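# Insert charger into second power-strip outlet

## Task

Push the charger fully home and square into the power strip's second socket, counting from the end where the strip's cord leaves it. The strip must still lie flat on the table. The robot must then release the charger and pull away, and the plug has to stay seated without any help from the robot.

## Robot and tools

Robot: two six-joint arms, left_arm and right_arm, each with a two-finger parallel gripper. The names are labels only and do not match image sides. Root links in the scene frame: left_arm near (+0.001, +0.275, -0.006) m, right_arm near (+0.005, -0.272, -0.011) m, both almost unrotated.

Scene frame: origin at table-top height, midway between the arms, roughly 5 to 10 cm in from the table's near edge. +x reaches out over the table, +y is toward left_arm, +z is up. Gripper frame: fingers extend along +z and open and close along y. The reported hand point sits between the pads, about 1 cm short of the fingertips. Reported hand positions can be off, more so with the arm stretched far.

execute_actions(actions, pictures). actions holds one item or none.
- [] sends nothing and returns the state, with pictures.
- An action {"rows": [...], "steps": n}: n is 4 to 15 control steps (default 15), each 1/30 s. rows holds 1 to 15 rows, one per step; if there are fewer rows than steps, the final row repeats.
- A wait {"steps": n} with n up to 300 sends nothing; it returns once n steps have passed since the previous result, and your reply time uses up part of them.
- pictures: true adds camera images to an action's result.

Each row is a single list of 14 numbers, each in [-1, 1], covering both arms even when one stays still. Order: left_arm waist, shoulder, elbow, wrist pitch, wrist yaw, wrist roll, opening; then right_arm in the same seven-slot order. The six joint entries are offsets, not targets: scaled offsets from the joint angles printed in the most recent result that shows them (before any such result, and for later calls inside one reply, from where the arm is when the action begins). Every row is measured from that same base, not from the previous row. A value of 1.0 equals 1.202 rad for the waist, 1.258 shoulder, 1.238 elbow, 2.073 wrist pitch, 2.022 for wrist yaw and for wrist roll. So an all-zero row pulls the arm back to that base; it does not hold still or wait. Joint ranges in radians: waist -2.618 to 3.054, shoulder 0.000 to 3.142, elbow 0.000 to 3.142, wrist pitch -1.571 to 1.571, wrist yaw -1.571 to 1.571, wrist roll -2.094 to 2.094. Asking for more than 0.036 rad beyond a range end gets the whole call refused and nothing moves. True ends may be shifted up to 0.036 rad; commands beyond them are clipped, and the result may say "joint sent to its limit", possibly about an earlier action. Friction can leave a joint up to about 0.031 rad off its target, and smaller moves may not happen at all.

The opening entry is absolute, not an offset: +1 fully open, -1 closed. grip_measured is on the same scale. Pads meet near -0.94, and each millimetre of object width adds about 0.0208; each gripper has its own fixed bias of up to 0.02. Sending a value below an object's width reading squeezes harder, up to roughly 50 to 62 N per pad. Keep sending the closing value while holding, or the grip relaxes. The Joint positions block lists the gripper opening in metres too (0.093 open to 0.000 closed, accurate to about 1 mm); when clamping a rigid part it settles as much as 12 mm under the part's width.

Motion: speed is capped. Each step the target stays within a fixed lead of the measured angle (0.202 rad waist, 0.258 shoulder, 0.238 elbow, 0.573 wrist pitch, 0.522 wrist yaw and roll), and targets are scaled down if they would move the hand more than 70 mm from its measured position in one step. Big offsets therefore take several calls. Between calls the arms keep heading for the last target until they settle or a step is HELD. The last 4 steps of every action run after its result is returned, during your reply.

Result lines: the state line gives each gripper's end_effector_position (m) and end_effector_quat_wxyz plus grip_measured. Joint positions (rad, then opening in m), Joint velocities and joint torques follow per arm; torques carry offsets and noise and are nonzero even in free air. "joint command not followed" means the clearance check altered or blocked targets on some steps. HELD flags steps where your row was partly or wholly not sent. MOTOR HOT appears from 75 °C; OVER-TEMPERATURE FAULT means an arm stopped (10 s at 90 °C; at 100 °C it goes limp and drops). Long holds heat motors, even while you think.

zoom_image(camera, region): camera is cam_low, cam_left_wrist or cam_right_wrist; region [x0, y0, x1, y1] in pixels of that camera's last image (896x504, origin top-left), at most 504 by 504. It enlarges that area.

read_manual(section): returns only licence texts; it never moves anything.

finished_scene(scene): pass the current scene number to end and grade it; this is final. Replying without any tool call ends everything.

Cameras: cam_low is a fixed view from the front-right side; each wrist camera rides on its gripper. Calibration is approximate.

Avoid: knocking anything off the table (instant failure), tipping or lifting the strip, dropping or slipping the charger, slamming into objects or pressing very hard, letting the arms collide with each other, and striking the bar and plate behind the bases, whose tops may stand up to 3 cm above the table with no warning on contact. Brief outside tugs on held parts or nudges to loose ones can happen. Before finishing, open the gripper, back away, and confirm the charger stays seated on its own.

Each tool is called after "Call:" by a JSON object that holds its "name" and its "arguments".

## Session

Call:
{"name": "execute_actions", "arguments": {"actions": []}}

Scene clock: 0.00 s of 4500.00 s.
left_arm: end_effector_position=(+0.3707, +0.2666, +0.2198) grip_measured=+0.989 end_effector_quat_wxyz=(+0.237, +0.134, +0.883, +0.383) | right_arm: end_effector_position=(+0.1786, -0.3262, +0.1679) grip_measured=+1.000 end_effector_quat_wxyz=(-0.129, -0.568, +0.774, -0.250)
Joint positions: left_arm=[-0.386  1.613  1.408 -0.974 -0.848  0.126  0.093] | right_arm=[ 0.162  1.158  1.072 -1.473  0.524 -1.141  0.093]
Joint velocities: left_arm=[-0.007 -0.002  0.002 -0.007 -0.022  0.022  0.001] | right_arm=[-0.007  0.002 -0.012 -0.007  0.007 -0.007  0.   ]
Joint torques (N m, as the arm reports them, + toward a larger angle): no reading
Motor temperatures (°C, as the motors report them): left_arm=[30 33 32 29 30 33] | right_arm=[29 32 31 32 31 32]

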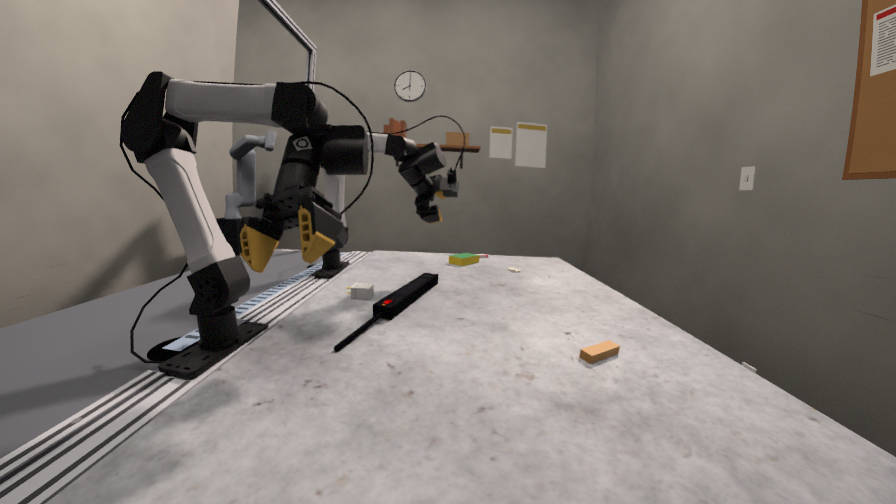

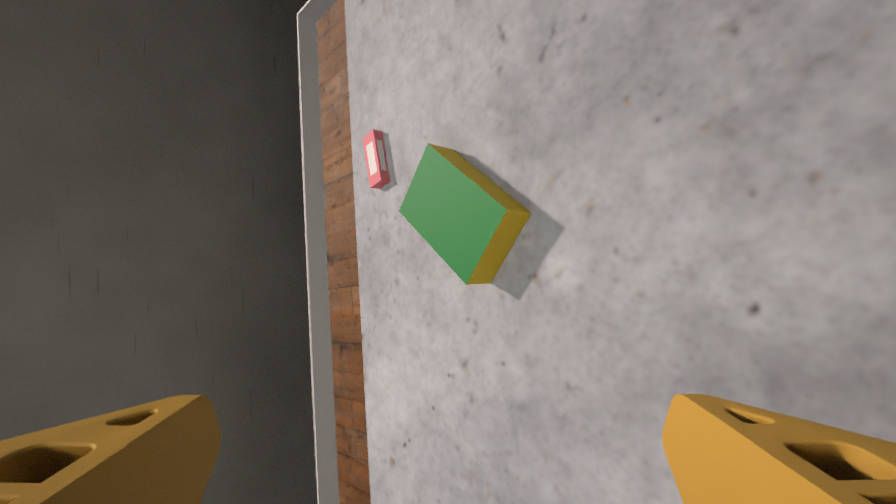

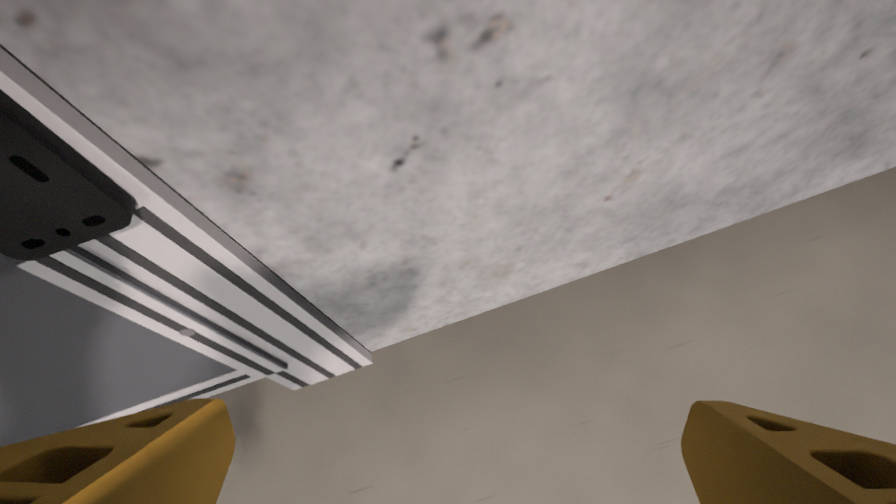

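Call:
{"name": "zoom_image", "arguments": {"camera": "cam_low", "region": [310, 250, 470, 370]}}

Region (310, 250, 470, 370) of cam_low's 896x504 image, scaled by 3.150, with more detail than that image has; it fills the top 378 rows of this view, and the rest is white.

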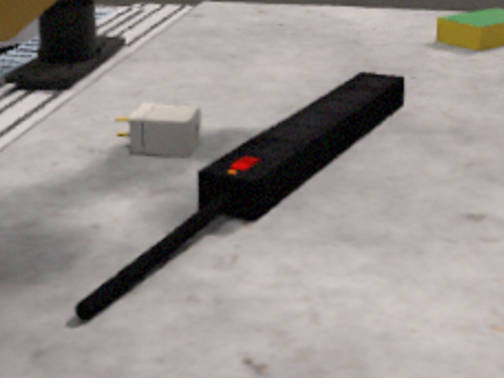

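Call:
{"name": "execute_actions", "arguments": {"actions": [{"rows": [[0,0,0,0,0,0,1, 0.02,0.007,0.009,0.006,-0.01,0.02,1],[0,0,0,0,0,0,1, 0.05,0.017,0.022,0.016,-0.024,0.052,1],[0,0,0,0,0,0,1, 0.09,0.03,0.039,0.029,-0.043,0.094,1],[0,0,0,0,0,0,1, 0.135,0.045,0.059,0.043,-0.065,0.141,1],[0,0,0,0,0,0,1, 0.18,0.06,0.079,0.058,-0.087,0.188,1],[0,0,0,0,0,0,1, 0.225,0.075,0.098,0.072,-0.108,0.235,1],[0,0,0,0,0,0,1, 0.27,0.09,0.118,0.087,-0.13,0.282,1],[0,0,0,0,0,0,1, 0.315,0.105,0.138,0.101,-0.151,0.33,1],[0,0,0,0,0,0,1, 0.36,0.12,0.157,0.116,-0.173,0.377,1],[0,0,0,0,0,0,1, 0.405,0.135,0.177,0.13,-0.195,0.424,1],[0,0,0,0,0,0,1, 0.45,0.15,0.197,0.145,-0.216,0.471,1],[0,0,0,0,0,0,1, 0.485,0.162,0.212,0.156,-0.233,0.508,1],[0,0,0,0,0,0,1, 0.51,0.171,0.223,0.164,-0.245,0.534,1],[0,0,0,0,0,0,1, 0.53,0.177,0.232,0.17,-0.255,0.555,1],[0,0,0,0,0,0,1, 0.5391,0.1804,0.2357,0.1735,-0.2592,0.5643,1]], "steps": 15}]}}

Call:
{"name": "execute_actions", "arguments": {"actions": [{"steps": 20}], "pictures": true}}

Scene clock: 4.27 s of 4500.00 s.
left_arm: end_effector_position=(+0.3707, +0.2666, +0.2198) grip_measured=+0.989 end_effector_quat_wxyz=(+0.237, +0.134, +0.883, +0.383) | right_arm: end_effector_position=(+0.2388, -0.1673, +0.1754) grip_measured=+1.000 end_effector_quat_wxyz=(+0.109, -0.514, +0.837, -0.156)
Joint positions: left_arm=[-0.386  1.613  1.408 -0.974 -0.848  0.126  0.093] | right_arm=[ 0.598  1.297  1.259 -1.298  0.271 -0.56   0.093]
Joint velocities: left_arm=[ 0.012  0.002 -0.002 -0.081  0.037  0.051 -0.001] | right_arm=[ 1.473  0.545  0.662  0.813 -1.092  2.308  0.   ]
Joint torques (N m, as the arm reports them, + toward a larger angle): left_arm=[ 0.18 -7.53  8.09  1.12 -0.34 -0.07] | right_arm=[ 0.65 -3.11  7.7   0.97 -0.15 -0.01]
Motor temperatures (°C, as the motors report them): left_arm=[30 33 32 30 30 33] | right_arm=[29 32 32 32 31 32]
Steps of this call (steps 1 to 90: nothing new was sent; then 0.90 s passed at rest; steps 91 to 101: the first 11 steps of this action). Readings (joint positions):
91: left_arm=[-0.386 1.613 1.408 -0.974 -0.848 0.126] | right_arm=[0.164 1.158 1.072 -1.473 0.523 -1.136]
92: left_arm=[-0.386 1.613 1.408 -0.974 -0.848 0.126] | right_arm=[0.174 1.158 1.073 -1.473 0.520 -1.120]
94: left_arm=[-0.386 1.613 1.408 -0.974 -0.848 0.126] | right_arm=[0.234 1.168 1.092 -1.466 0.493 -1.050]
98: left_arm=[-0.386 1.613 1.408 -0.974 -0.848 0.126] | right_arm=[0.439 1.237 1.187 -1.385 0.379 -0.796]
101: the state above

Scene clock: 4.93 s of 4500.00 s.
left_arm: end_effector_position=(+0.3707, +0.2666, +0.2198) grip_measured=+0.989 end_effector_quat_wxyz=(+0.237, +0.134, +0.883, +0.383) | right_arm: end_effector_position=(+0.2281, -0.0441, +0.1876) grip_measured=+1.000 end_effector_quat_wxyz=(+0.194, -0.379, +0.903, +0.051)
Joint positions: left_arm=[-0.386  1.613  1.408 -0.974 -0.848  0.126  0.093] | right_arm=[ 0.809  1.371  1.349 -1.123  0.01  -0.013  0.093]
Joint velocities: left_arm=[-0.007 -0.012 -0.002 -0.037  0.051 -0.037 -0.   ] | right_arm=[ 0.022 -0.012  0.007  0.022 -0.051  0.095  0.   ]
Joint torques (N m, as the arm reports them, + toward a larger angle): left_arm=[ 0.14 -7.58  8.09  1.11 -0.34 -0.08] | right_arm=[ 0.23 -3.88  8.33  1.59 -0.25  0.03]
Motor temperatures (°C, as the motors report them): left_arm=[30 34 32 30 30 33] | right_arm=[29 32 32 32 31 32]
Kept back: nothing.
Steps of this call (steps 1 to 4: the last 4 steps of your previous action; steps 5 to 20: the robot went on to your last target). Readings (joint positions):
1: left_arm=[-0.386 1.613 1.408 -0.974 -0.848 0.126] | right_arm=[0.648 1.316 1.281 -1.270 0.233 -0.479]
2: left_arm=[-0.386 1.613 1.408 -0.974 -0.848 0.126] | right_arm=[0.696 1.333 1.302 -1.242 0.195 -0.399]
4: left_arm=[-0.386 1.613 1.408 -0.974 -0.848 0.126] | right_arm=[0.771 1.360 1.334 -1.189 0.125 -0.263]
8: left_arm=[-0.386 1.613 1.408 -0.974 -0.848 0.126] | right_arm=[0.809 1.371 1.349 -1.138 0.047 -0.111]
20: the state above
camera_calibration (this result's frames):
cam_right_wrist: T_world_to_cam=[[0.702905, -0.709987, 0.0429444, -0.200121], [-0.711267, -0.702023, 0.035529, 0.162921], [0.0049229, -0.0555184, -0.998446, 0.263511], [0, 0, 0, 1]] pos_world=[0.255249, -0.0130797, 0.265907]

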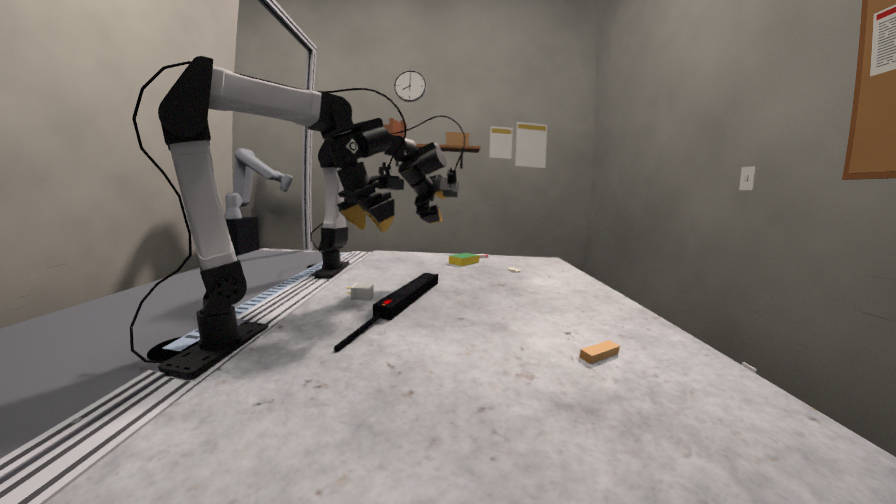

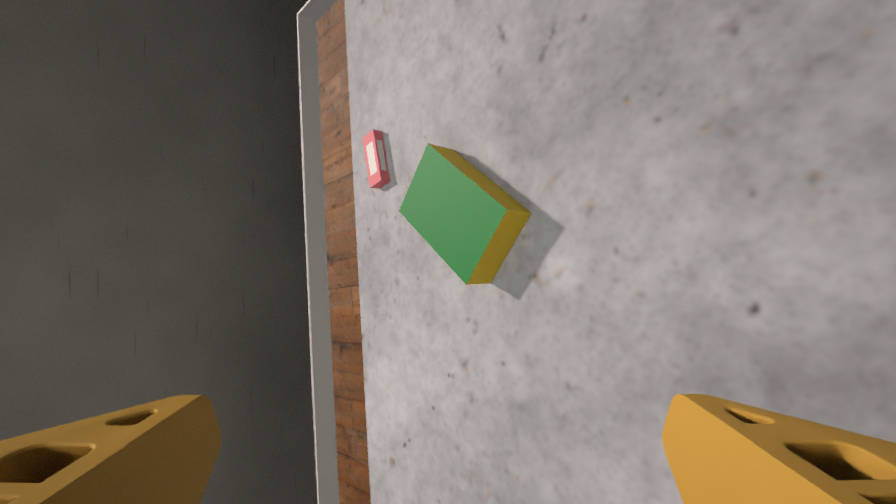

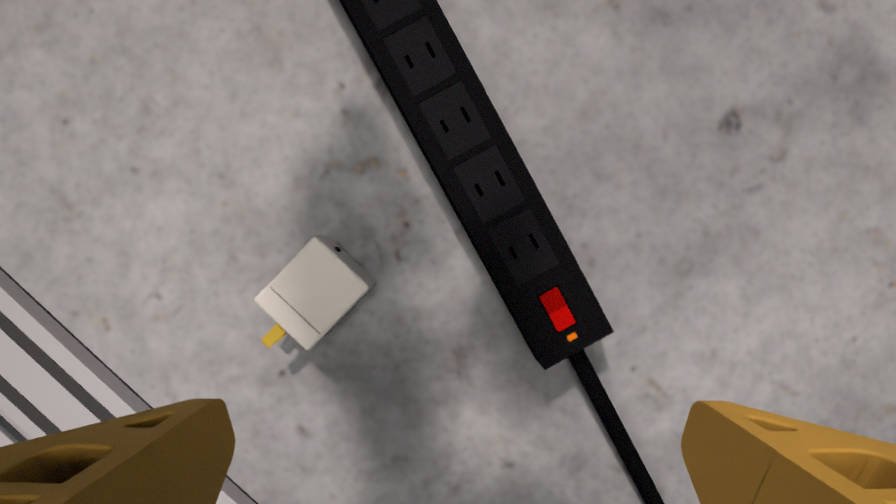

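Call:
{"name": "zoom_image", "arguments": {"camera": "cam_right_wrist", "region": [400, 80, 640, 380]}}

Call:
{"name": "zoom_image", "arguments": {"camera": "cam_right_wrist", "region": [230, 210, 400, 380]}}

Region (400, 80, 640, 380) of cam_right_wrist's 896x504 image, scaled by 1.680, with more detail than that image has; it fills the left 403 columns of this view, and the rest is white.

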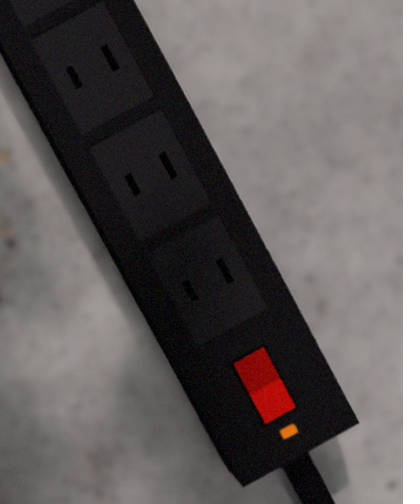

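Region (230, 210, 400, 380) of cam_right_wrist's 896x504 image, scaled by 2.965, with more detail than that image has.

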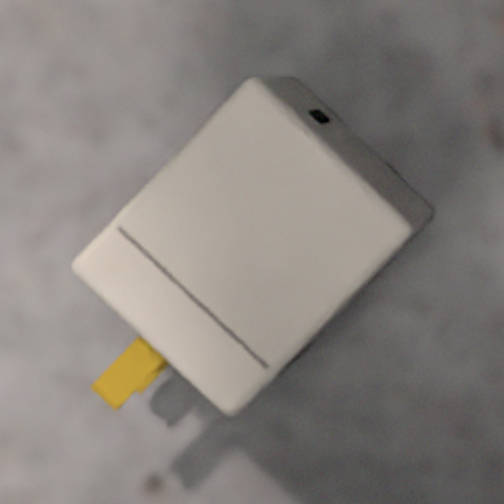

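Call:
{"name": "zoom_image", "arguments": {"camera": "cam_right_wrist", "region": [440, 140, 540, 240]}}

Call:
{"name": "zoom_image", "arguments": {"camera": "cam_right_wrist", "region": [250, 310, 320, 380]}}

Call:
{"name": "zoom_image", "arguments": {"camera": "cam_right_wrist", "region": [500, 260, 640, 400]}}

Region (440, 140, 540, 240) of cam_right_wrist's 896x504 image, scaled by 5.040, with more detail than that image has.

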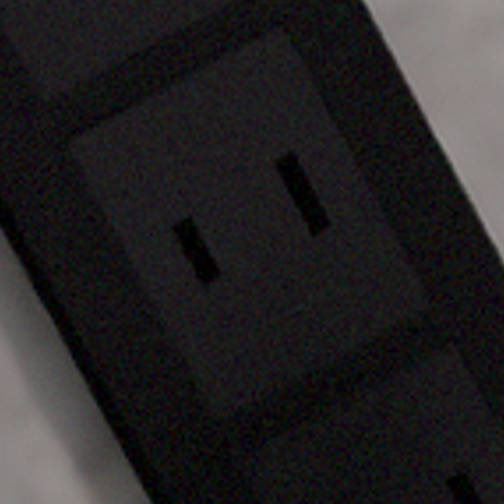

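Region (250, 310, 320, 380) of cam_right_wrist's 896x504 image, scaled by 7.200, with more detail than that image has.

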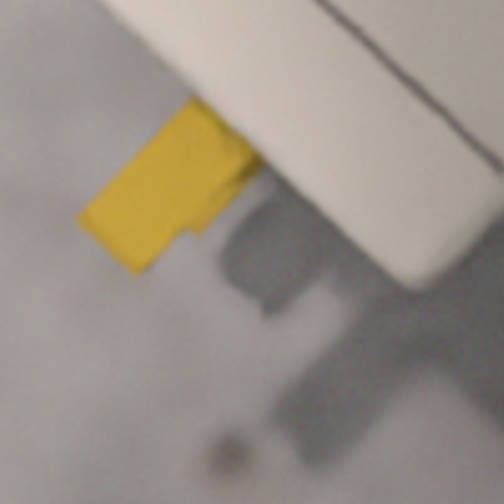

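Region (500, 260, 640, 400) of cam_right_wrist's 896x504 image, scaled by 3.600, with more detail than that image has.

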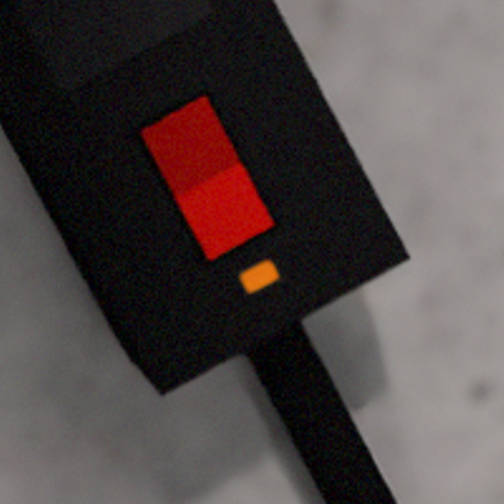

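Call:
{"name": "execute_actions", "arguments": {"actions": [{"rows": [[-0.003,0.003,0.003,-0.002,0.005,-0.004,1, -0.012,0.002,-0.006,0.009,-0.008,-0.007,1],[-0.010,0.010,0.008,-0.007,0.016,-0.013,1, -0.031,0.006,-0.019,0.023,-0.022,-0.018,1],[-0.021,0.021,0.017,-0.015,0.031,-0.026,1, -0.059,0.012,-0.038,0.044,-0.041,-0.035,1],[-0.033,0.033,0.027,-0.023,0.049,-0.042,1, -0.090,0.018,-0.059,0.067,-0.063,-0.053,1],[-0.046,0.046,0.038,-0.033,0.070,-0.059,1, -0.126,0.025,-0.085,0.093,-0.088,-0.074,1],[-0.060,0.060,0.049,-0.043,0.091,-0.076,1, -0.161,0.032,-0.110,0.119,-0.113,-0.095,1],[-0.074,0.074,0.060,-0.053,0.112,-0.094,1, -0.197,0.039,-0.135,0.145,-0.137,-0.116,1],[-0.088,0.088,0.071,-0.063,0.133,-0.111,1, -0.232,0.046,-0.160,0.171,-0.162,-0.136,1],[-0.102,0.102,0.083,-0.073,0.154,-0.129,1, -0.267,0.053,-0.185,0.197,-0.187,-0.157,1],[-0.116,0.116,0.094,-0.083,0.175,-0.146,1, -0.303,0.060,-0.210,0.224,-0.212,-0.178,1],[-0.129,0.129,0.105,-0.093,0.195,-0.164,1, -0.338,0.067,-0.235,0.250,-0.236,-0.199,1],[-0.143,0.143,0.116,-0.103,0.216,-0.181,1, -0.374,0.074,-0.260,0.276,-0.261,-0.220,1],[-0.157,0.157,0.127,-0.113,0.237,-0.199,1, -0.409,0.081,-0.285,0.302,-0.286,-0.240,1],[-0.171,0.171,0.138,-0.122,0.258,-0.216,1, -0.444,0.088,-0.310,0.328,-0.310,-0.261,1],[-0.185,0.185,0.150,-0.132,0.279,-0.234,1, -0.480,0.095,-0.335,0.354,-0.335,-0.282,1]], "steps": 15}]}}

Scene clock: 19.90 s of 4500.00 s.
left_arm: end_effector_position=(+0.3659, +0.1927, +0.1755) grip_measured=+0.989 end_effector_quat_wxyz=(+0.211, +0.152, +0.929, +0.263) | right_arm: end_effector_position=(+0.2882, -0.0744, +0.1348) grip_measured=+1.000 end_effector_quat_wxyz=(+0.213, -0.370, +0.894, +0.136)
Joint positions: left_arm=[-0.502  1.727  1.492 -1.084 -0.62  -0.068  0.093] | right_arm=[ 0.487  1.421  1.129 -0.807 -0.28  -0.253  0.093]
Joint velocities: left_arm=[-0.515  0.593  0.369 -0.403  1.077 -0.96  -0.001] | right_arm=[-1.209  0.359 -0.955  1.414 -1.238 -1.106  0.   ]
Joint torques (N m, as the arm reports them, + toward a larger angle): left_arm=[-0.44 -7.46  9.96  0.76 -0.21 -0.16] | right_arm=[-0.61 -4.61  6.48  1.44 -0.28 -0.04]
Motor temperatures (°C, as the motors report them): left_arm=[30 35 34 30 30 33] | right_arm=[29 33 35 34 31 32]
Steps of this call (steps 1 to 30: the robot went on to your last target; steps 31 to 90: nothing new was sent; then 11.60 s passed at rest; steps 91 to 101: the first 11 steps of this action). Readings (joint positions):
91: left_arm=[-0.386 1.613 1.408 -0.974 -0.847 0.126] | right_arm=[0.809 1.371 1.349 -1.122 0.007 -0.008]
92: left_arm=[-0.386 1.613 1.408 -0.975 -0.844 0.124] | right_arm=[0.806 1.371 1.348 -1.118 0.001 -0.014]
94: left_arm=[-0.392 1.615 1.410 -0.986 -0.825 0.105] | right_arm=[0.774 1.371 1.331 -1.083 -0.034 -0.042]
98: left_arm=[-0.446 1.667 1.452 -1.038 -0.727 0.019] | right_arm=[0.618 1.385 1.227 -0.942 -0.159 -0.148]
101: the state above

Call:
{"name": "execute_actions", "arguments": {"actions": [{"rows": [[-0.100,0.102,0.085,-0.078,0.170,-0.140,1, -0.228,0.055,-0.180,0.210,-0.197,-0.165,1],[-0.112,0.115,0.095,-0.087,0.188,-0.156,1, -0.254,0.060,-0.202,0.228,-0.215,-0.180,1],[-0.124,0.127,0.106,-0.097,0.208,-0.172,1, -0.280,0.065,-0.224,0.246,-0.232,-0.195,1],[-0.137,0.140,0.117,-0.107,0.228,-0.189,1, -0.306,0.070,-0.247,0.265,-0.250,-0.210,1],[-0.149,0.153,0.127,-0.117,0.247,-0.205,1, -0.332,0.076,-0.269,0.284,-0.268,-0.226,1],[-0.162,0.165,0.138,-0.126,0.267,-0.222,1, -0.358,0.081,-0.291,0.303,-0.286,-0.241,1],[-0.174,0.178,0.148,-0.136,0.287,-0.239,1, -0.384,0.087,-0.314,0.322,-0.304,-0.257,1],[-0.187,0.191,0.159,-0.146,0.307,-0.256,1, -0.408,0.092,-0.336,0.341,-0.322,-0.272,1],[-0.199,0.204,0.170,-0.155,0.327,-0.273,1, -0.431,0.097,-0.359,0.359,-0.340,-0.287,1],[-0.211,0.216,0.180,-0.165,0.347,-0.290,1, -0.453,0.102,-0.381,0.376,-0.356,-0.301,1],[-0.222,0.227,0.189,-0.173,0.364,-0.304,1, -0.472,0.106,-0.399,0.391,-0.371,-0.314,1],[-0.231,0.237,0.197,-0.181,0.380,-0.317,1, -0.488,0.110,-0.417,0.404,-0.383,-0.324,1],[-0.239,0.244,0.203,-0.186,0.392,-0.327,1, -0.502,0.113,-0.430,0.415,-0.393,-0.333,1],[-0.245,0.251,0.209,-0.191,0.402,-0.336,1, -0.512,0.115,-0.441,0.423,-0.401,-0.339,1],[-0.2488,0.2545,0.2119,-0.1942,0.4082,-0.3409,1, -0.5186,0.1164,-0.4483,0.4283,-0.4060,-0.3436,1]], "steps": 15}]}}

Call:
{"name": "execute_actions", "arguments": {"actions": [{"steps": 16}], "pictures": true}}

Scene clock: 20.93 s of 4500.00 s.
left_arm: end_effector_position=(+0.2716, +0.0470, +0.1038) grip_measured=+0.989 end_effector_quat_wxyz=(-0.004, +0.083, +0.996, +0.043) | right_arm: end_effector_position=(+0.3293, -0.1570, +0.0743) grip_measured=+1.000 end_effector_quat_wxyz=(+0.402, -0.428, +0.770, +0.250)
Joint positions: left_arm=[-0.738  1.971  1.681 -1.36  -0.043 -0.549  0.093] | right_arm=[-0.029  1.526  0.692 -0.144 -0.89  -0.771  0.093]
Joint velocities: left_arm=[-0.437  0.501  0.32  -0.564  1.062 -0.857 -0.001] | right_arm=[-0.745  0.217 -0.784  0.857 -0.842 -0.755  0.   ]
Joint torques (N m, as the arm reports them, + toward a larger angle): left_arm=[-0.16 -9.66  9.47  0.03 -0.03 -0.1 ] | right_arm=[-0.23 -4.54  5.83  1.75 -0.72 -0.07]
Motor temperatures (°C, as the motors report them): left_arm=[30 36 34 30 30 33] | right_arm=[29 33 35 34 31 32]
Steps of this call (steps 1 to 4: the last 4 steps of your previous action; steps 5 to 20: the robot went on to your last target; steps 21 to 31: the first 11 steps of this action). Readings (joint positions):
21: left_arm=[-0.611 1.840 1.562 -1.241 -0.293 -0.336] | right_arm=[0.234 1.485 0.939 -0.402 -0.657 -0.574]
22: left_arm=[-0.612 1.842 1.566 -1.246 -0.288 -0.342] | right_arm=[0.229 1.485 0.930 -0.389 -0.668 -0.580]
24: left_arm=[-0.624 1.858 1.590 -1.265 -0.259 -0.370] | right_arm=[0.192 1.485 0.892 -0.347 -0.705 -0.606]
28: left_arm=[-0.686 1.917 1.645 -1.313 -0.149 -0.463] | right_arm=[0.061 1.500 0.778 -0.238 -0.803 -0.693]
31: the state above

Scene clock: 21.47 s of 4500.00 s.
left_arm: end_effector_position=(+0.2172, +0.0139, +0.0964) grip_measured=+0.989 end_effector_quat_wxyz=(-0.129, +0.008, +0.992, +0.008) | right_arm: end_effector_position=(+0.3208, -0.1669, +0.0777) grip_measured=+1.000 end_effector_quat_wxyz=(+0.485, -0.476, +0.688, +0.254)
Joint positions: left_arm=[-0.802  2.04   1.727 -1.477  0.19  -0.742  0.093] | right_arm=[-0.123  1.551  0.585  0.059 -1.086 -0.937  0.093]
Joint velocities: left_arm=[-0.007  0.002  0.017 -0.022  0.037 -0.125 -0.   ] | right_arm=[ 0.002  0.007 -0.007  0.051 -0.022 -0.037  0.   ]
Joint torques (N m, as the arm reports them, + toward a larger angle): left_arm=[  0.19 -10.09   9.49  -0.29   0.22  -0.13] | right_arm=[-0.84 -4.13  5.2   1.76 -0.75 -0.09]
Motor temperatures (°C, as the motors report them): left_arm=[30 36 34 30 30 33] | right_arm=[29 33 35 34 31 32]
Kept back: nothing.
Steps of this call (steps 1 to 4: the last 4 steps of your previous action; steps 5 to 16: the robot went on to your last target). Readings (joint positions):
1: left_arm=[-0.753 1.988 1.692 -1.376 -0.007 -0.578] | right_arm=[-0.053 1.533 0.666 -0.114 -0.919 -0.796]
2: left_arm=[-0.767 2.003 1.701 -1.392 0.027 -0.605] | right_arm=[-0.075 1.539 0.642 -0.087 -0.946 -0.820]
4: left_arm=[-0.789 2.027 1.715 -1.420 0.088 -0.654] | right_arm=[-0.107 1.547 0.605 -0.040 -0.994 -0.862]
8: left_arm=[-0.802 2.040 1.723 -1.454 0.157 -0.710] | right_arm=[-0.123 1.551 0.585 0.015 -1.051 -0.909]
16: the state above
camera_calibration (this result's frames):
cam_left_wrist: T_world_to_cam=[[-0.0146701, -0.999845, -0.00977709, 0.0127884], [-0.765686, 0.00494486, 0.643196, 0.14379], [-0.643047, 0.0169219, -0.765639, 0.298719], [0, 0, 0, 1]] pos_world=[0.302376, 0.0070205, 0.136351]
cam_right_wrist: T_world_to_cam=[[0.905307, -0.412496, 0.101323, -0.367532], [-0.251205, -0.712305, -0.655376, 0.0509413], [0.342513, 0.567864, -0.748475, 0.122881], [0, 0, 0, 1]] pos_world=[0.303438, -0.185099, 0.162599]

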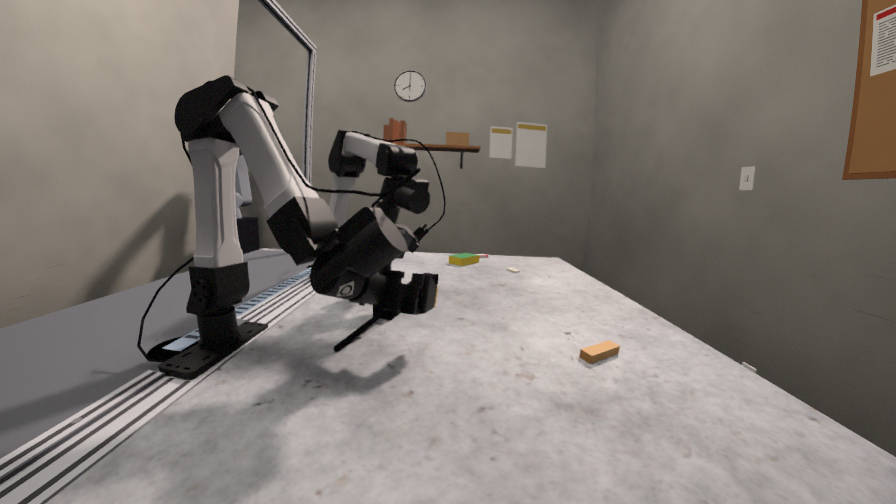

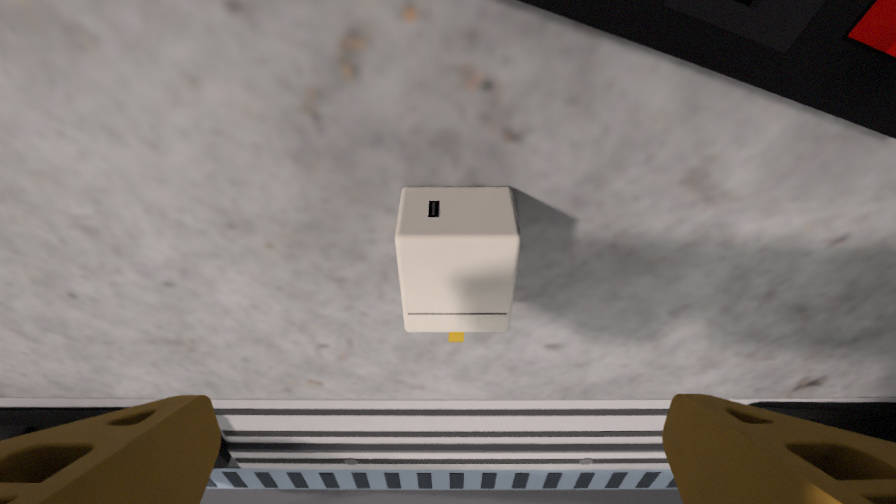

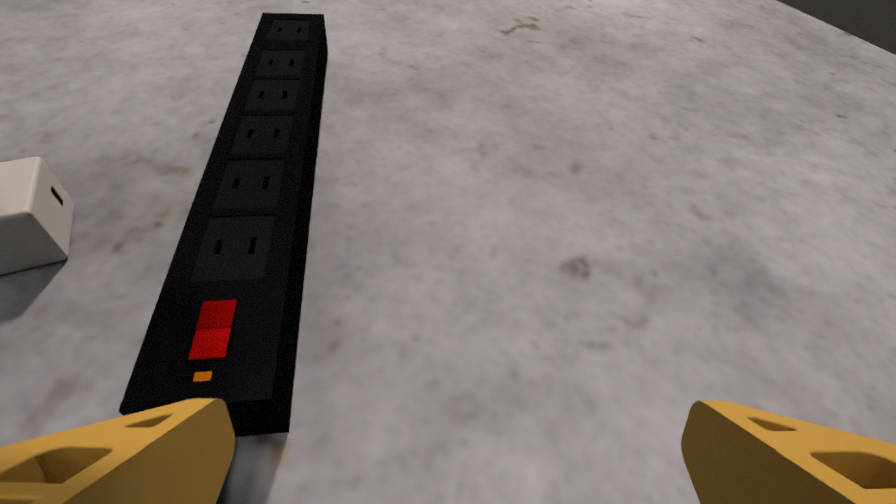

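Call:
{"name": "execute_actions", "arguments": {"actions": [{"rows": [[-0.002,0.001,-0.004,0.008,0.003,-0.005,1, -0.002,0.002,-0.004,0.002,0,0,1],[-0.004,0.002,-0.013,0.019,0.005,-0.008,1, -0.004,0.003,-0.009,0.003,0,0,1],[-0.006,0.003,-0.027,0.032,0.007,-0.011,1, -0.005,0.005,-0.015,0.004,0,0,1],[-0.009,0.005,-0.044,0.045,0.008,-0.014,1, -0.007,0.006,-0.023,0.005,0,0,1],[-0.012,0.007,-0.062,0.058,0.009,-0.017,1, -0.008,0.008,-0.032,0.006,0,0,1],[-0.015,0.009,-0.081,0.071,0.010,-0.019,1, -0.010,0.009,-0.041,0.007,0,0,1],[-0.018,0.010,-0.100,0.084,0.011,-0.021,1, -0.011,0.011,-0.050,0.008,0,0,1],[-0.021,0.012,-0.119,0.097,0.012,-0.023,1, -0.013,0.012,-0.059,0.009,0,0,1],[-0.024,0.014,-0.138,0.110,0.013,-0.025,1, -0.014,0.014,-0.068,0.010,0,0,1],[-0.027,0.016,-0.156,0.122,0.014,-0.027,1, -0.015,0.015,-0.077,0.011,0,0,1],[-0.029,0.017,-0.173,0.133,0.015,-0.029,1, -0.016,0.017,-0.086,0.012,0,0,1],[-0.031,0.019,-0.189,0.143,0.016,-0.031,1, -0.017,0.018,-0.094,0.013,0,0,1],[-0.033,0.020,-0.203,0.151,0.0165,-0.032,1, -0.018,0.019,-0.101,0.014,0,0,1],[-0.034,0.021,-0.214,0.156,0.0168,-0.033,1, -0.019,0.020,-0.106,0.015,0,0,1],[-0.0345,0.022,-0.2211,0.1586,0.0168,-0.0336,1, -0.02,0.021,-0.110,0.0155,0,0,1]], "steps": 15}]}}

Call:
{"name": "execute_actions", "arguments": {"actions": [{"steps": 16}], "pictures": true}}

Scene clock: 23.73 s of 4500.00 s.
left_arm: end_effector_position=(+0.2093, +0.0104, +0.0567) grip_measured=+0.989 end_effector_quat_wxyz=(-0.130, +0.001, +0.991, +0.003) | right_arm: end_effector_position=(+0.3007, -0.1640, +0.0595) grip_measured=+1.000 end_effector_quat_wxyz=(+0.468, -0.467, +0.699, +0.273)
Joint positions: left_arm=[-0.822  2.042  1.571 -1.309  0.204 -0.776  0.093] | right_arm=[-0.123  1.551  0.512  0.069 -1.093 -0.942  0.093]
Joint velocities: left_arm=[-0.129  0.027 -0.647  0.696 -0.022 -0.11  -0.   ] | right_arm=[ 0.002  0.007 -0.344 -0.051  0.022 -0.022  0.   ]
Joint torques (N m, as the arm reports them, + toward a larger angle): left_arm=[-0.29 -9.02  4.97 -0.11  0.24 -0.11] | right_arm=[-1.3  -3.51  4.57  1.65 -0.63  0.03]
Motor temperatures (°C, as the motors report them): left_arm=[30 36 34 30 30 33] | right_arm=[29 33 35 34 31 32]
Steps of this call (steps 1 to 15: the robot went on to your last target; steps 16 to 57: nothing new was sent; steps 58 to 68: the first 11 steps of this action). Readings (joint positions):
58: left_arm=[-0.802 2.040 1.727 -1.480 0.196 -0.748] | right_arm=[-0.123 1.551 0.585 0.066 -1.093 -0.942]
59: left_arm=[-0.802 2.040 1.727 -1.477 0.196 -0.748] | right_arm=[-0.123 1.551 0.585 0.066 -1.093 -0.942]
61: left_arm=[-0.802 2.040 1.720 -1.455 0.197 -0.752] | right_arm=[-0.123 1.551 0.583 0.066 -1.093 -0.942]
65: left_arm=[-0.809 2.040 1.643 -1.374 0.200 -0.765] | right_arm=[-0.123 1.551 0.550 0.069 -1.093 -0.942]
68: the state above

Scene clock: 24.27 s of 4500.00 s.
left_arm: end_effector_position=(+0.2060, +0.0050, +0.0240) grip_measured=+0.989 end_effector_quat_wxyz=(-0.126, -0.003, +0.992, -0.006) | right_arm: end_effector_position=(+0.2865, -0.1647, +0.0467) grip_measured=+1.000 end_effector_quat_wxyz=(+0.455, -0.455, +0.711, +0.283)
Joint positions: left_arm=[-0.837  2.063  1.471 -1.165  0.215 -0.8    0.093] | right_arm=[-0.132  1.551  0.461  0.075 -1.093 -0.942  0.093]
Joint velocities: left_arm=[ 0.007  0.002  0.007  0.007 -0.022  0.007  0.001] | right_arm=[ 0.007 -0.002  0.017  0.007 -0.007 -0.007  0.   ]
Joint torques (N m, as the arm reports them, + toward a larger angle): left_arm=[ -0.29 -10.21   5.11  -0.02   0.22  -0.08] | right_arm=[-1.01 -2.8   4.37  1.6  -0.64  0.02]
Motor temperatures (°C, as the motors report them): left_arm=[30 36 34 30 30 33] | right_arm=[29 33 35 34 31 32]
Kept back: nothing.
Steps of this call (steps 1 to 4: the last 4 steps of your previous action; steps 5 to 16: the robot went on to your last target). Readings (joint positions):
1: left_arm=[-0.826 2.044 1.549 -1.287 0.206 -0.780] | right_arm=[-0.124 1.551 0.501 0.070 -1.093 -0.942]
2: left_arm=[-0.830 2.047 1.529 -1.266 0.208 -0.783] | right_arm=[-0.126 1.551 0.490 0.070 -1.093 -0.942]
4: left_arm=[-0.835 2.053 1.494 -1.230 0.211 -0.789] | right_arm=[-0.129 1.551 0.472 0.070 -1.093 -0.942]
8: left_arm=[-0.837 2.063 1.471 -1.193 0.214 -0.797] | right_arm=[-0.132 1.551 0.461 0.070 -1.093 -0.942]
16: the state above
camera_calibration (this result's frames):
cam_left_wrist: T_world_to_cam=[[0.01047, -0.999837, 0.0146951, -0.00270708], [-0.769207, 0.00133673, 0.638998, 0.182619], [-0.638913, -0.0179939, -0.769068, 0.235573], [0, 0, 0, 1]] pos_world=[0.29101, 0.00128811, 0.0645183]
cam_right_wrist: T_world_to_cam=[[0.90733, -0.420418, 0.00119726, -0.329665], [-0.32205, -0.69686, -0.640836, 0.04573], [0.270253, 0.581063, -0.767677, 0.133908], [0, 0, 0, 1]] pos_world=[0.277653, -0.184539, 0.132498]

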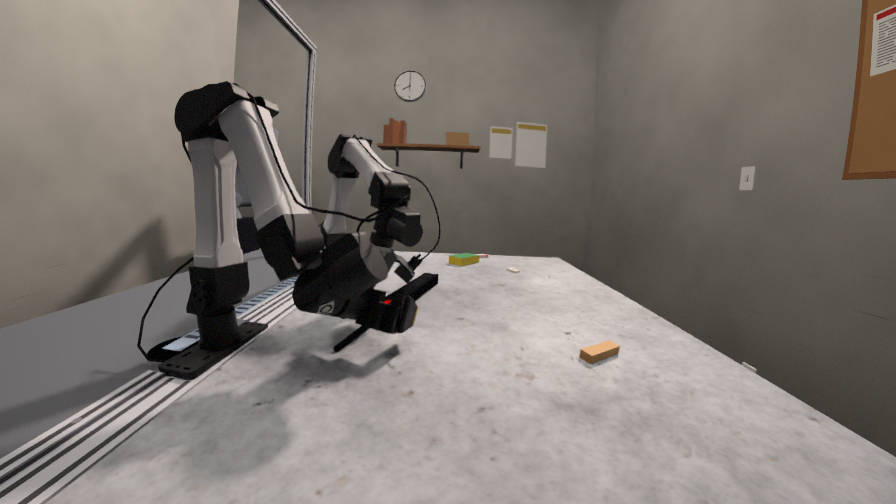

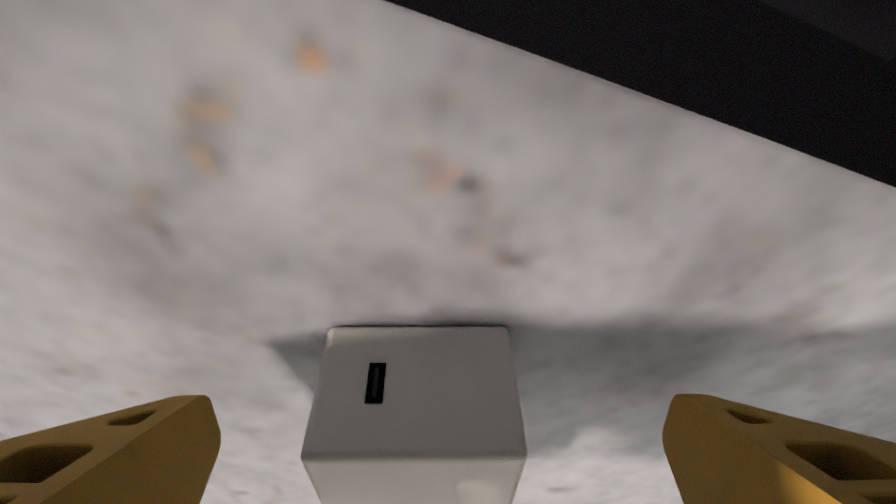

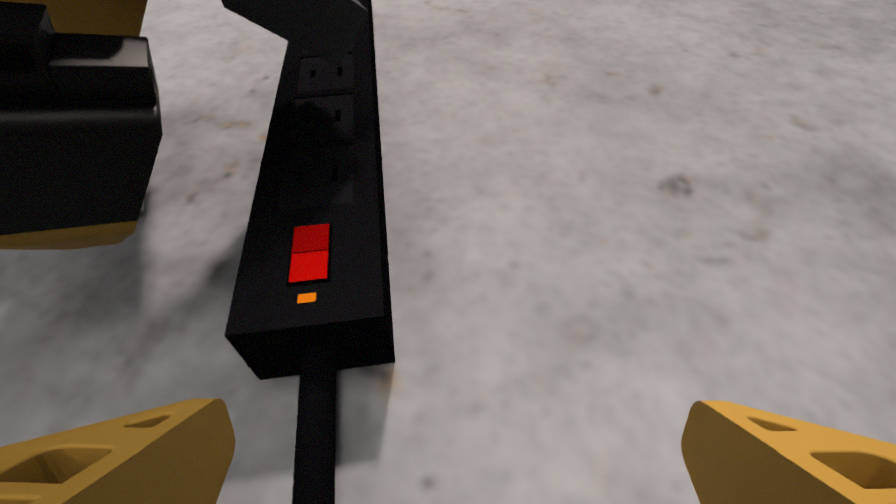

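Call:
{"name": "execute_actions", "arguments": {"actions": [{"rows": [[-0.006,0.0037,-0.012,0.004,0,-0.004,0.8, 0,0,0,0,0,0,1],[-0.010,0.0037,-0.020,0.006,0,-0.007,0.65, 0,0,0,0,0,0,1],[-0.013,0.0037,-0.026,0.008,0,-0.009,0.5, 0,0,0,0,0,0,1],[-0.016,0.0037,-0.031,0.009,0,-0.010,0.4, 0,0,0,0,0,0,1],[-0.0175,0.0037,-0.034,0.0097,0,-0.011,0.3, 0,0,0,0,0,0,1]], "steps": 15}]}}

Scene clock: 25.97 s of 4500.00 s.
left_arm: end_effector_position=(+0.1989, +0.0055, +0.0193) grip_measured=+0.302 end_effector_quat_wxyz=(-0.130, -0.003, +0.991, +0.000) | right_arm: end_effector_position=(+0.2866, -0.1647, +0.0467) grip_measured=+1.000 end_effector_quat_wxyz=(+0.456, -0.456, +0.710, +0.283)
Joint positions: left_arm=[-0.852  2.063  1.45  -1.156  0.215 -0.812  0.06 ] | right_arm=[-0.132  1.551  0.461  0.076 -1.093 -0.942  0.093]
Joint velocities: left_arm=[-0.007  0.012 -0.002  0.007 -0.037  0.022 -0.   ] | right_arm=[ 0.002 -0.007  0.017 -0.066 -0.037 -0.022  0.   ]
Joint torques (N m, as the arm reports them, + toward a larger angle): left_arm=[ -0.54 -10.11   4.48  -0.04   0.14  -0.09] | right_arm=[ 0.12 -4.76  5.43  1.41 -0.71 -0.03]
Motor temperatures (°C, as the motors report them): left_arm=[30 37 34 30 30 33] | right_arm=[29 33 35 34 31 32]
Steps of this call (steps 1 to 15: the robot went on to your last target; steps 16 to 40: nothing new was sent; steps 41 to 51: the first 11 steps of this action). Readings (joint positions):
41: left_arm=[-0.837 2.063 1.471 -1.161 0.215 -0.801] | right_arm=[-0.132 1.551 0.461 0.076 -1.093 -0.942]
42: left_arm=[-0.837 2.063 1.471 -1.161 0.215 -0.802] | right_arm=[-0.132 1.551 0.461 0.076 -1.093 -0.942]
44: left_arm=[-0.839 2.063 1.469 -1.159 0.215 -0.805] | right_arm=[-0.132 1.551 0.461 0.076 -1.093 -0.942]
48: left_arm=[-0.850 2.063 1.451 -1.156 0.215 -0.810] | right_arm=[-0.132 1.551 0.461 0.076 -1.093 -0.942]
51: the state above

Call:
{"name": "execute_actions", "arguments": {"actions": [{"rows": [[0,0,0,0,0,0,0.15, 0,0,0,0,0,0,1],[0,0,0,0,0,0,0.05, 0,0,0,0,0,0,1],[0,0,0,0,0,0,-0.03, 0,0,0,0,0,0,1],[0,0,0,0,0,0,-0.08, 0,0,0,0,0,0,1],[0,0,0,0,0,0,-0.12, 0,0,0,0,0,0,1],[0,0,0,0,0,0,-0.16, 0,0,0,0,0,0,1],[0,0,0,0,0,0,-0.21, 0,0,0,0,0,0,1],[0,0,0,0,0,0,-0.27, 0,0,0,0,0,0,1],[0,0,0,0,0,0,-0.33, 0,0,0,0,0,0,1],[0,0,0,0,0,0,-0.40, 0,0,0,0,0,0,1],[0,0,0,0,0,0,-0.5, 0,0,0,0,0,0,1]], "steps": 15}], "pictures": true}}

Scene clock: 26.53 s of 4500.00 s.
left_arm: end_effector_position=(+0.1989, +0.0056, +0.0193) grip_measured=-0.278 end_effector_quat_wxyz=(-0.130, -0.003, +0.991, +0.001) | right_arm: end_effector_position=(+0.2866, -0.1647, +0.0467) grip_measured=+1.000 end_effector_quat_wxyz=(+0.456, -0.456, +0.710, +0.283)
Joint positions: left_arm=[-0.852  2.063  1.45  -1.156  0.215 -0.814  0.032] | right_arm=[-0.132  1.551  0.461  0.076 -1.093 -0.942  0.093]
Joint velocities: left_arm=[-0.012 -0.002 -0.002  0.007  0.022  0.007 -0.   ] | right_arm=[-0.002 -0.007 -0.002  0.022 -0.037 -0.051  0.   ]
Joint torques (N m, as the arm reports them, + toward a larger angle): left_arm=[  0.15 -10.58   6.49  -0.17   0.16  -0.03] | right_arm=[ 0.15 -4.77  5.39  1.42 -0.71 -0.03]
Motor temperatures (°C, as the motors report them): left_arm=[30 37 34 30 30 33] | right_arm=[29 33 35 34 31 32]
Steps of this call (steps 1 to 4: the last 4 steps of your previous action; steps 5 to 6: the robot went on to your last target; steps 7 to 17: the first 11 steps of this action). Readings (joint positions):
7: left_arm=[-0.852 2.063 1.450 -1.156 0.215 -0.814] | right_arm=[-0.132 1.551 0.461 0.076 -1.093 -0.942]
8: left_arm=[-0.852 2.063 1.450 -1.156 0.215 -0.814] | right_arm=[-0.132 1.551 0.461 0.076 -1.093 -0.942]
10: left_arm=[-0.852 2.063 1.450 -1.156 0.215 -0.814] | right_arm=[-0.132 1.551 0.461 0.076 -1.093 -0.942]
14: left_arm=[-0.852 2.063 1.450 -1.156 0.215 -0.814] | right_arm=[-0.132 1.551 0.461 0.076 -1.093 -0.942]
17: the state above
camera_calibration (this result's frames):
cam_left_wrist: T_world_to_cam=[[0.00926502, -0.999956, 0.00156168, -0.0014256], [-0.763628, -0.00606703, 0.645628, 0.178965], [-0.64559, -0.00717429, -0.763651, 0.228626], [0, 0, 0, 1]] pos_world=[0.284275, 0.00130048, 0.0590475]
cam_right_wrist: T_world_to_cam=[[0.907342, -0.420388, 0.00193208, -0.329791], [-0.321545, -0.696951, -0.64099, 0.0456394], [0.270811, 0.580976, -0.767547, 0.133757], [0, 0, 0, 1]] pos_world=[0.277686, -0.184542, 0.132557]

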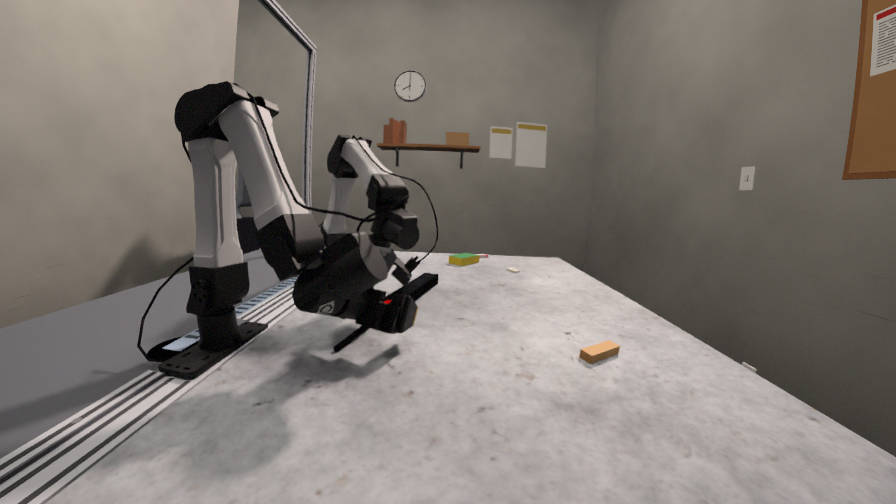

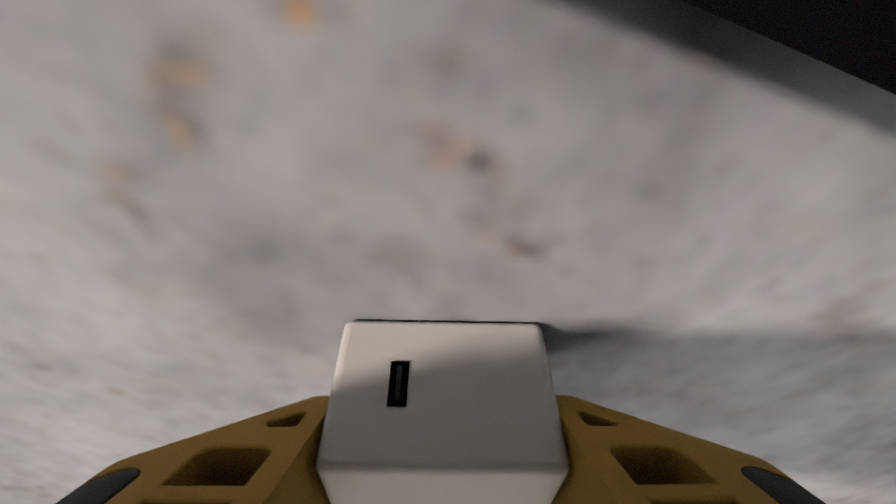

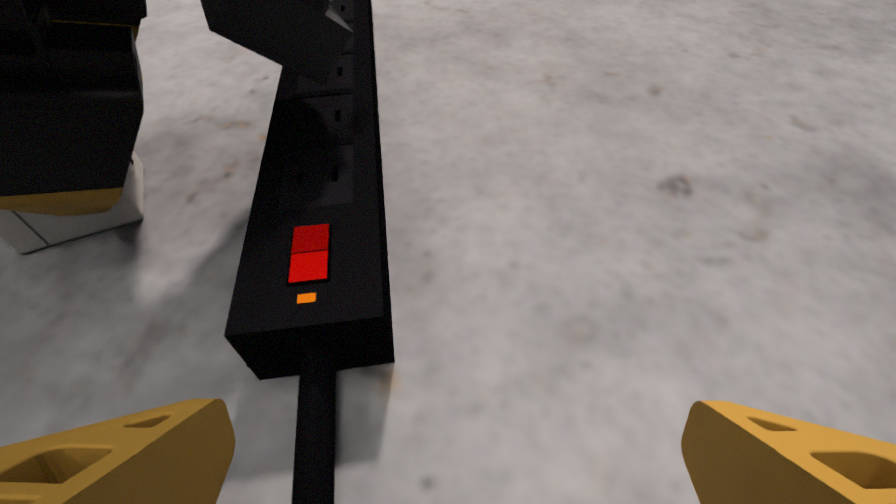

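Call:
{"name": "execute_actions", "arguments": {"actions": [{"rows": [[0,-0.006,0,0,0,0,-0.5, 0,0,0,0,0,0,1],[0,-0.016,0,0,0,0,-0.5, 0,0,0,0,0,0,1],[0,-0.032,-0.003,0.003,-0.003,0.002,-0.5, 0,0,0,0,0,0,1],[0,-0.052,-0.007,0.009,-0.008,0.004,-0.5, 0,0,0,0,0,0,1],[0,-0.075,-0.012,0.017,-0.014,0.007,-0.5, 0,0,0,0,0,0,1],[0,-0.099,-0.018,0.027,-0.021,0.011,-0.5, 0,0,0,0,0,0,1],[0,-0.123,-0.024,0.038,-0.029,0.015,-0.5, 0,0,0,0,0,0,1],[0,-0.147,-0.030,0.050,-0.038,0.020,-0.5, 0,0,0,0,0,0,1],[0,-0.171,-0.036,0.063,-0.047,0.025,-0.5, 0,0,0,0,0,0,1],[0,-0.195,-0.042,0.076,-0.056,0.030,-0.5, 0,0,0,0,0,0,1],[0,-0.218,-0.048,0.090,-0.066,0.035,-0.5, 0,0,0,0,0,0,1],[0,-0.239,-0.054,0.104,-0.076,0.040,-0.5, 0,0,0,0,0,0,1],[0,-0.258,-0.060,0.118,-0.086,0.045,-0.5, 0,0,0,0,0,0,1],[0,-0.275,-0.066,0.133,-0.096,0.051,-0.5, 0,0,0,0,0,0,1],[0,-0.2886,-0.0727,0.1476,-0.1063,0.0564,-0.5, 0,0,0,0,0,0,1]], "steps": 15}]}}

Scene clock: 30.07 s of 4500.00 s.
left_arm: end_effector_position=(+0.2215, -0.0051, +0.0735) grip_measured=-0.278 end_effector_quat_wxyz=(-0.021, +0.026, +0.997, -0.069) | right_arm: end_effector_position=(+0.2866, -0.1647, +0.0467) grip_measured=+1.000 end_effector_quat_wxyz=(+0.456, -0.456, +0.710, +0.283)
Joint positions: left_arm=[-0.852  1.867  1.419 -1.07   0.15  -0.783  0.032] | right_arm=[-0.132  1.551  0.461  0.076 -1.093 -0.942  0.093]
Joint velocities: left_arm=[-0.012 -1.033 -0.144  0.608 -0.403  0.286 -0.   ] | right_arm=[-0.007 -0.012  0.027 -0.007  0.022  0.022  0.   ]
Joint torques (N m, as the arm reports them, + toward a larger angle): left_arm=[  0.13 -10.66   5.41   0.47   0.04   0.06] | right_arm=[ 0.14 -4.76  5.38  1.43 -0.71 -0.03]
Motor temperatures (°C, as the motors report them): left_arm=[30 38 34 30 30 33] | right_arm=[29 34 35 34 31 32]
Steps of this call (steps 1 to 4: the last 4 steps of your previous action; steps 5 to 15: the robot went on to your last target; steps 16 to 90: nothing new was sent; then 0.17 s passed at rest; steps 91 to 101: the first 11 steps of this action). Readings (joint positions):
91: left_arm=[-0.852 2.063 1.450 -1.156 0.215 -0.814] | right_arm=[-0.132 1.551 0.461 0.076 -1.093 -0.942]
92: left_arm=[-0.852 2.063 1.450 -1.156 0.215 -0.814] | right_arm=[-0.132 1.551 0.461 0.076 -1.093 -0.942]
94: left_arm=[-0.852 2.057 1.450 -1.155 0.214 -0.814] | right_arm=[-0.132 1.551 0.461 0.076 -1.093 -0.942]
98: left_arm=[-0.852 1.972 1.434 -1.121 0.188 -0.803] | right_arm=[-0.132 1.551 0.461 0.076 -1.093 -0.942]
101: the state above

Call:
{"name": "execute_actions", "arguments": {"actions": [{"rows": [[-0.002,-0.1328,-0.053,0.125,-0.083,0.047,-0.5, 0,0,0,0,0,0,1],[-0.005,-0.1328,-0.062,0.152,-0.096,0.055,-0.5, 0,0,0,0,0,0,1],[-0.008,-0.1328,-0.075,0.186,-0.112,0.065,-0.5, 0,0,0,0,0,0,1],[-0.012,-0.1328,-0.091,0.226,-0.131,0.077,-0.5, 0,0,0,0,0,0,1],[-0.016,-0.1328,-0.110,0.268,-0.151,0.090,-0.5, 0,0,0,0,0,0,1],[-0.020,-0.1328,-0.131,0.311,-0.171,0.103,-0.5, 0,0,0,0,0,0,1],[-0.024,-0.1328,-0.153,0.354,-0.191,0.116,-0.5, 0,0,0,0,0,0,1],[-0.028,-0.1328,-0.176,0.397,-0.211,0.129,-0.5, 0,0,0,0,0,0,1],[-0.032,-0.1328,-0.199,0.440,-0.231,0.142,-0.5, 0,0,0,0,0,0,1],[-0.036,-0.1328,-0.222,0.483,-0.251,0.155,-0.5, 0,0,0,0,0,0,1],[-0.040,-0.1328,-0.245,0.526,-0.271,0.167,-0.5, 0,0,0,0,0,0,1],[-0.044,-0.1328,-0.268,0.568,-0.291,0.179,-0.5, 0,0,0,0,0,0,1],[-0.048,-0.1328,-0.291,0.609,-0.310,0.191,-0.5, 0,0,0,0,0,0,1],[-0.052,-0.1328,-0.315,0.648,-0.329,0.203,-0.5, 0,0,0,0,0,0,1],[-0.0566,-0.1328,-0.3384,0.685,-0.3462,0.2141,-0.5, 0,0,0,0,0,0,1]], "steps": 15}]}}

Scene clock: 30.73 s of 4500.00 s.
left_arm: end_effector_position=(+0.3214, -0.0417, +0.1266) grip_measured=-0.278 end_effector_quat_wxyz=(+0.346, +0.106, +0.922, -0.138) | right_arm: end_effector_position=(+0.2866, -0.1647, +0.0467) grip_measured=+1.000 end_effector_quat_wxyz=(+0.456, -0.456, +0.710, +0.283)
Joint positions: left_arm=[-0.882  1.701  1.179 -0.341 -0.232 -0.551  0.032] | right_arm=[-0.132  1.551  0.461  0.076 -1.093 -0.942  0.093]
Joint velocities: left_arm=[-0.139  0.007 -0.838  2.249 -1.033  0.711  0.   ] | right_arm=[-0.002 -0.002 -0.022  0.007  0.007  0.081  0.   ]
Joint torques (N m, as the arm reports them, + toward a larger angle): left_arm=[-0.34 -8.77  7.37  1.89 -0.14  0.06] | right_arm=[ 0.15 -4.79  5.39  1.42 -0.7  -0.02]
Motor temperatures (°C, as the motors report them): left_arm=[30 38 34 30 30 33] | right_arm=[29 34 35 34 31 32]
Steps of this call (steps 1 to 4: the last 4 steps of your previous action; steps 5 to 9: the robot went on to your last target; steps 10 to 20: the first 11 steps of this action). Readings (joint positions):
10: left_arm=[-0.852 1.701 1.384 -0.883 0.026 -0.717] | right_arm=[-0.132 1.551 0.461 0.076 -1.093 -0.942]
11: left_arm=[-0.852 1.701 1.377 -0.867 0.016 -0.710] | right_arm=[-0.132 1.551 0.461 0.076 -1.093 -0.942]
13: left_arm=[-0.852 1.701 1.352 -0.804 -0.017 -0.689] | right_arm=[-0.132 1.551 0.461 0.076 -1.093 -0.942]
17: left_arm=[-0.866 1.701 1.263 -0.567 -0.129 -0.618] | right_arm=[-0.132 1.551 0.461 0.076 -1.093 -0.942]
20: the state above


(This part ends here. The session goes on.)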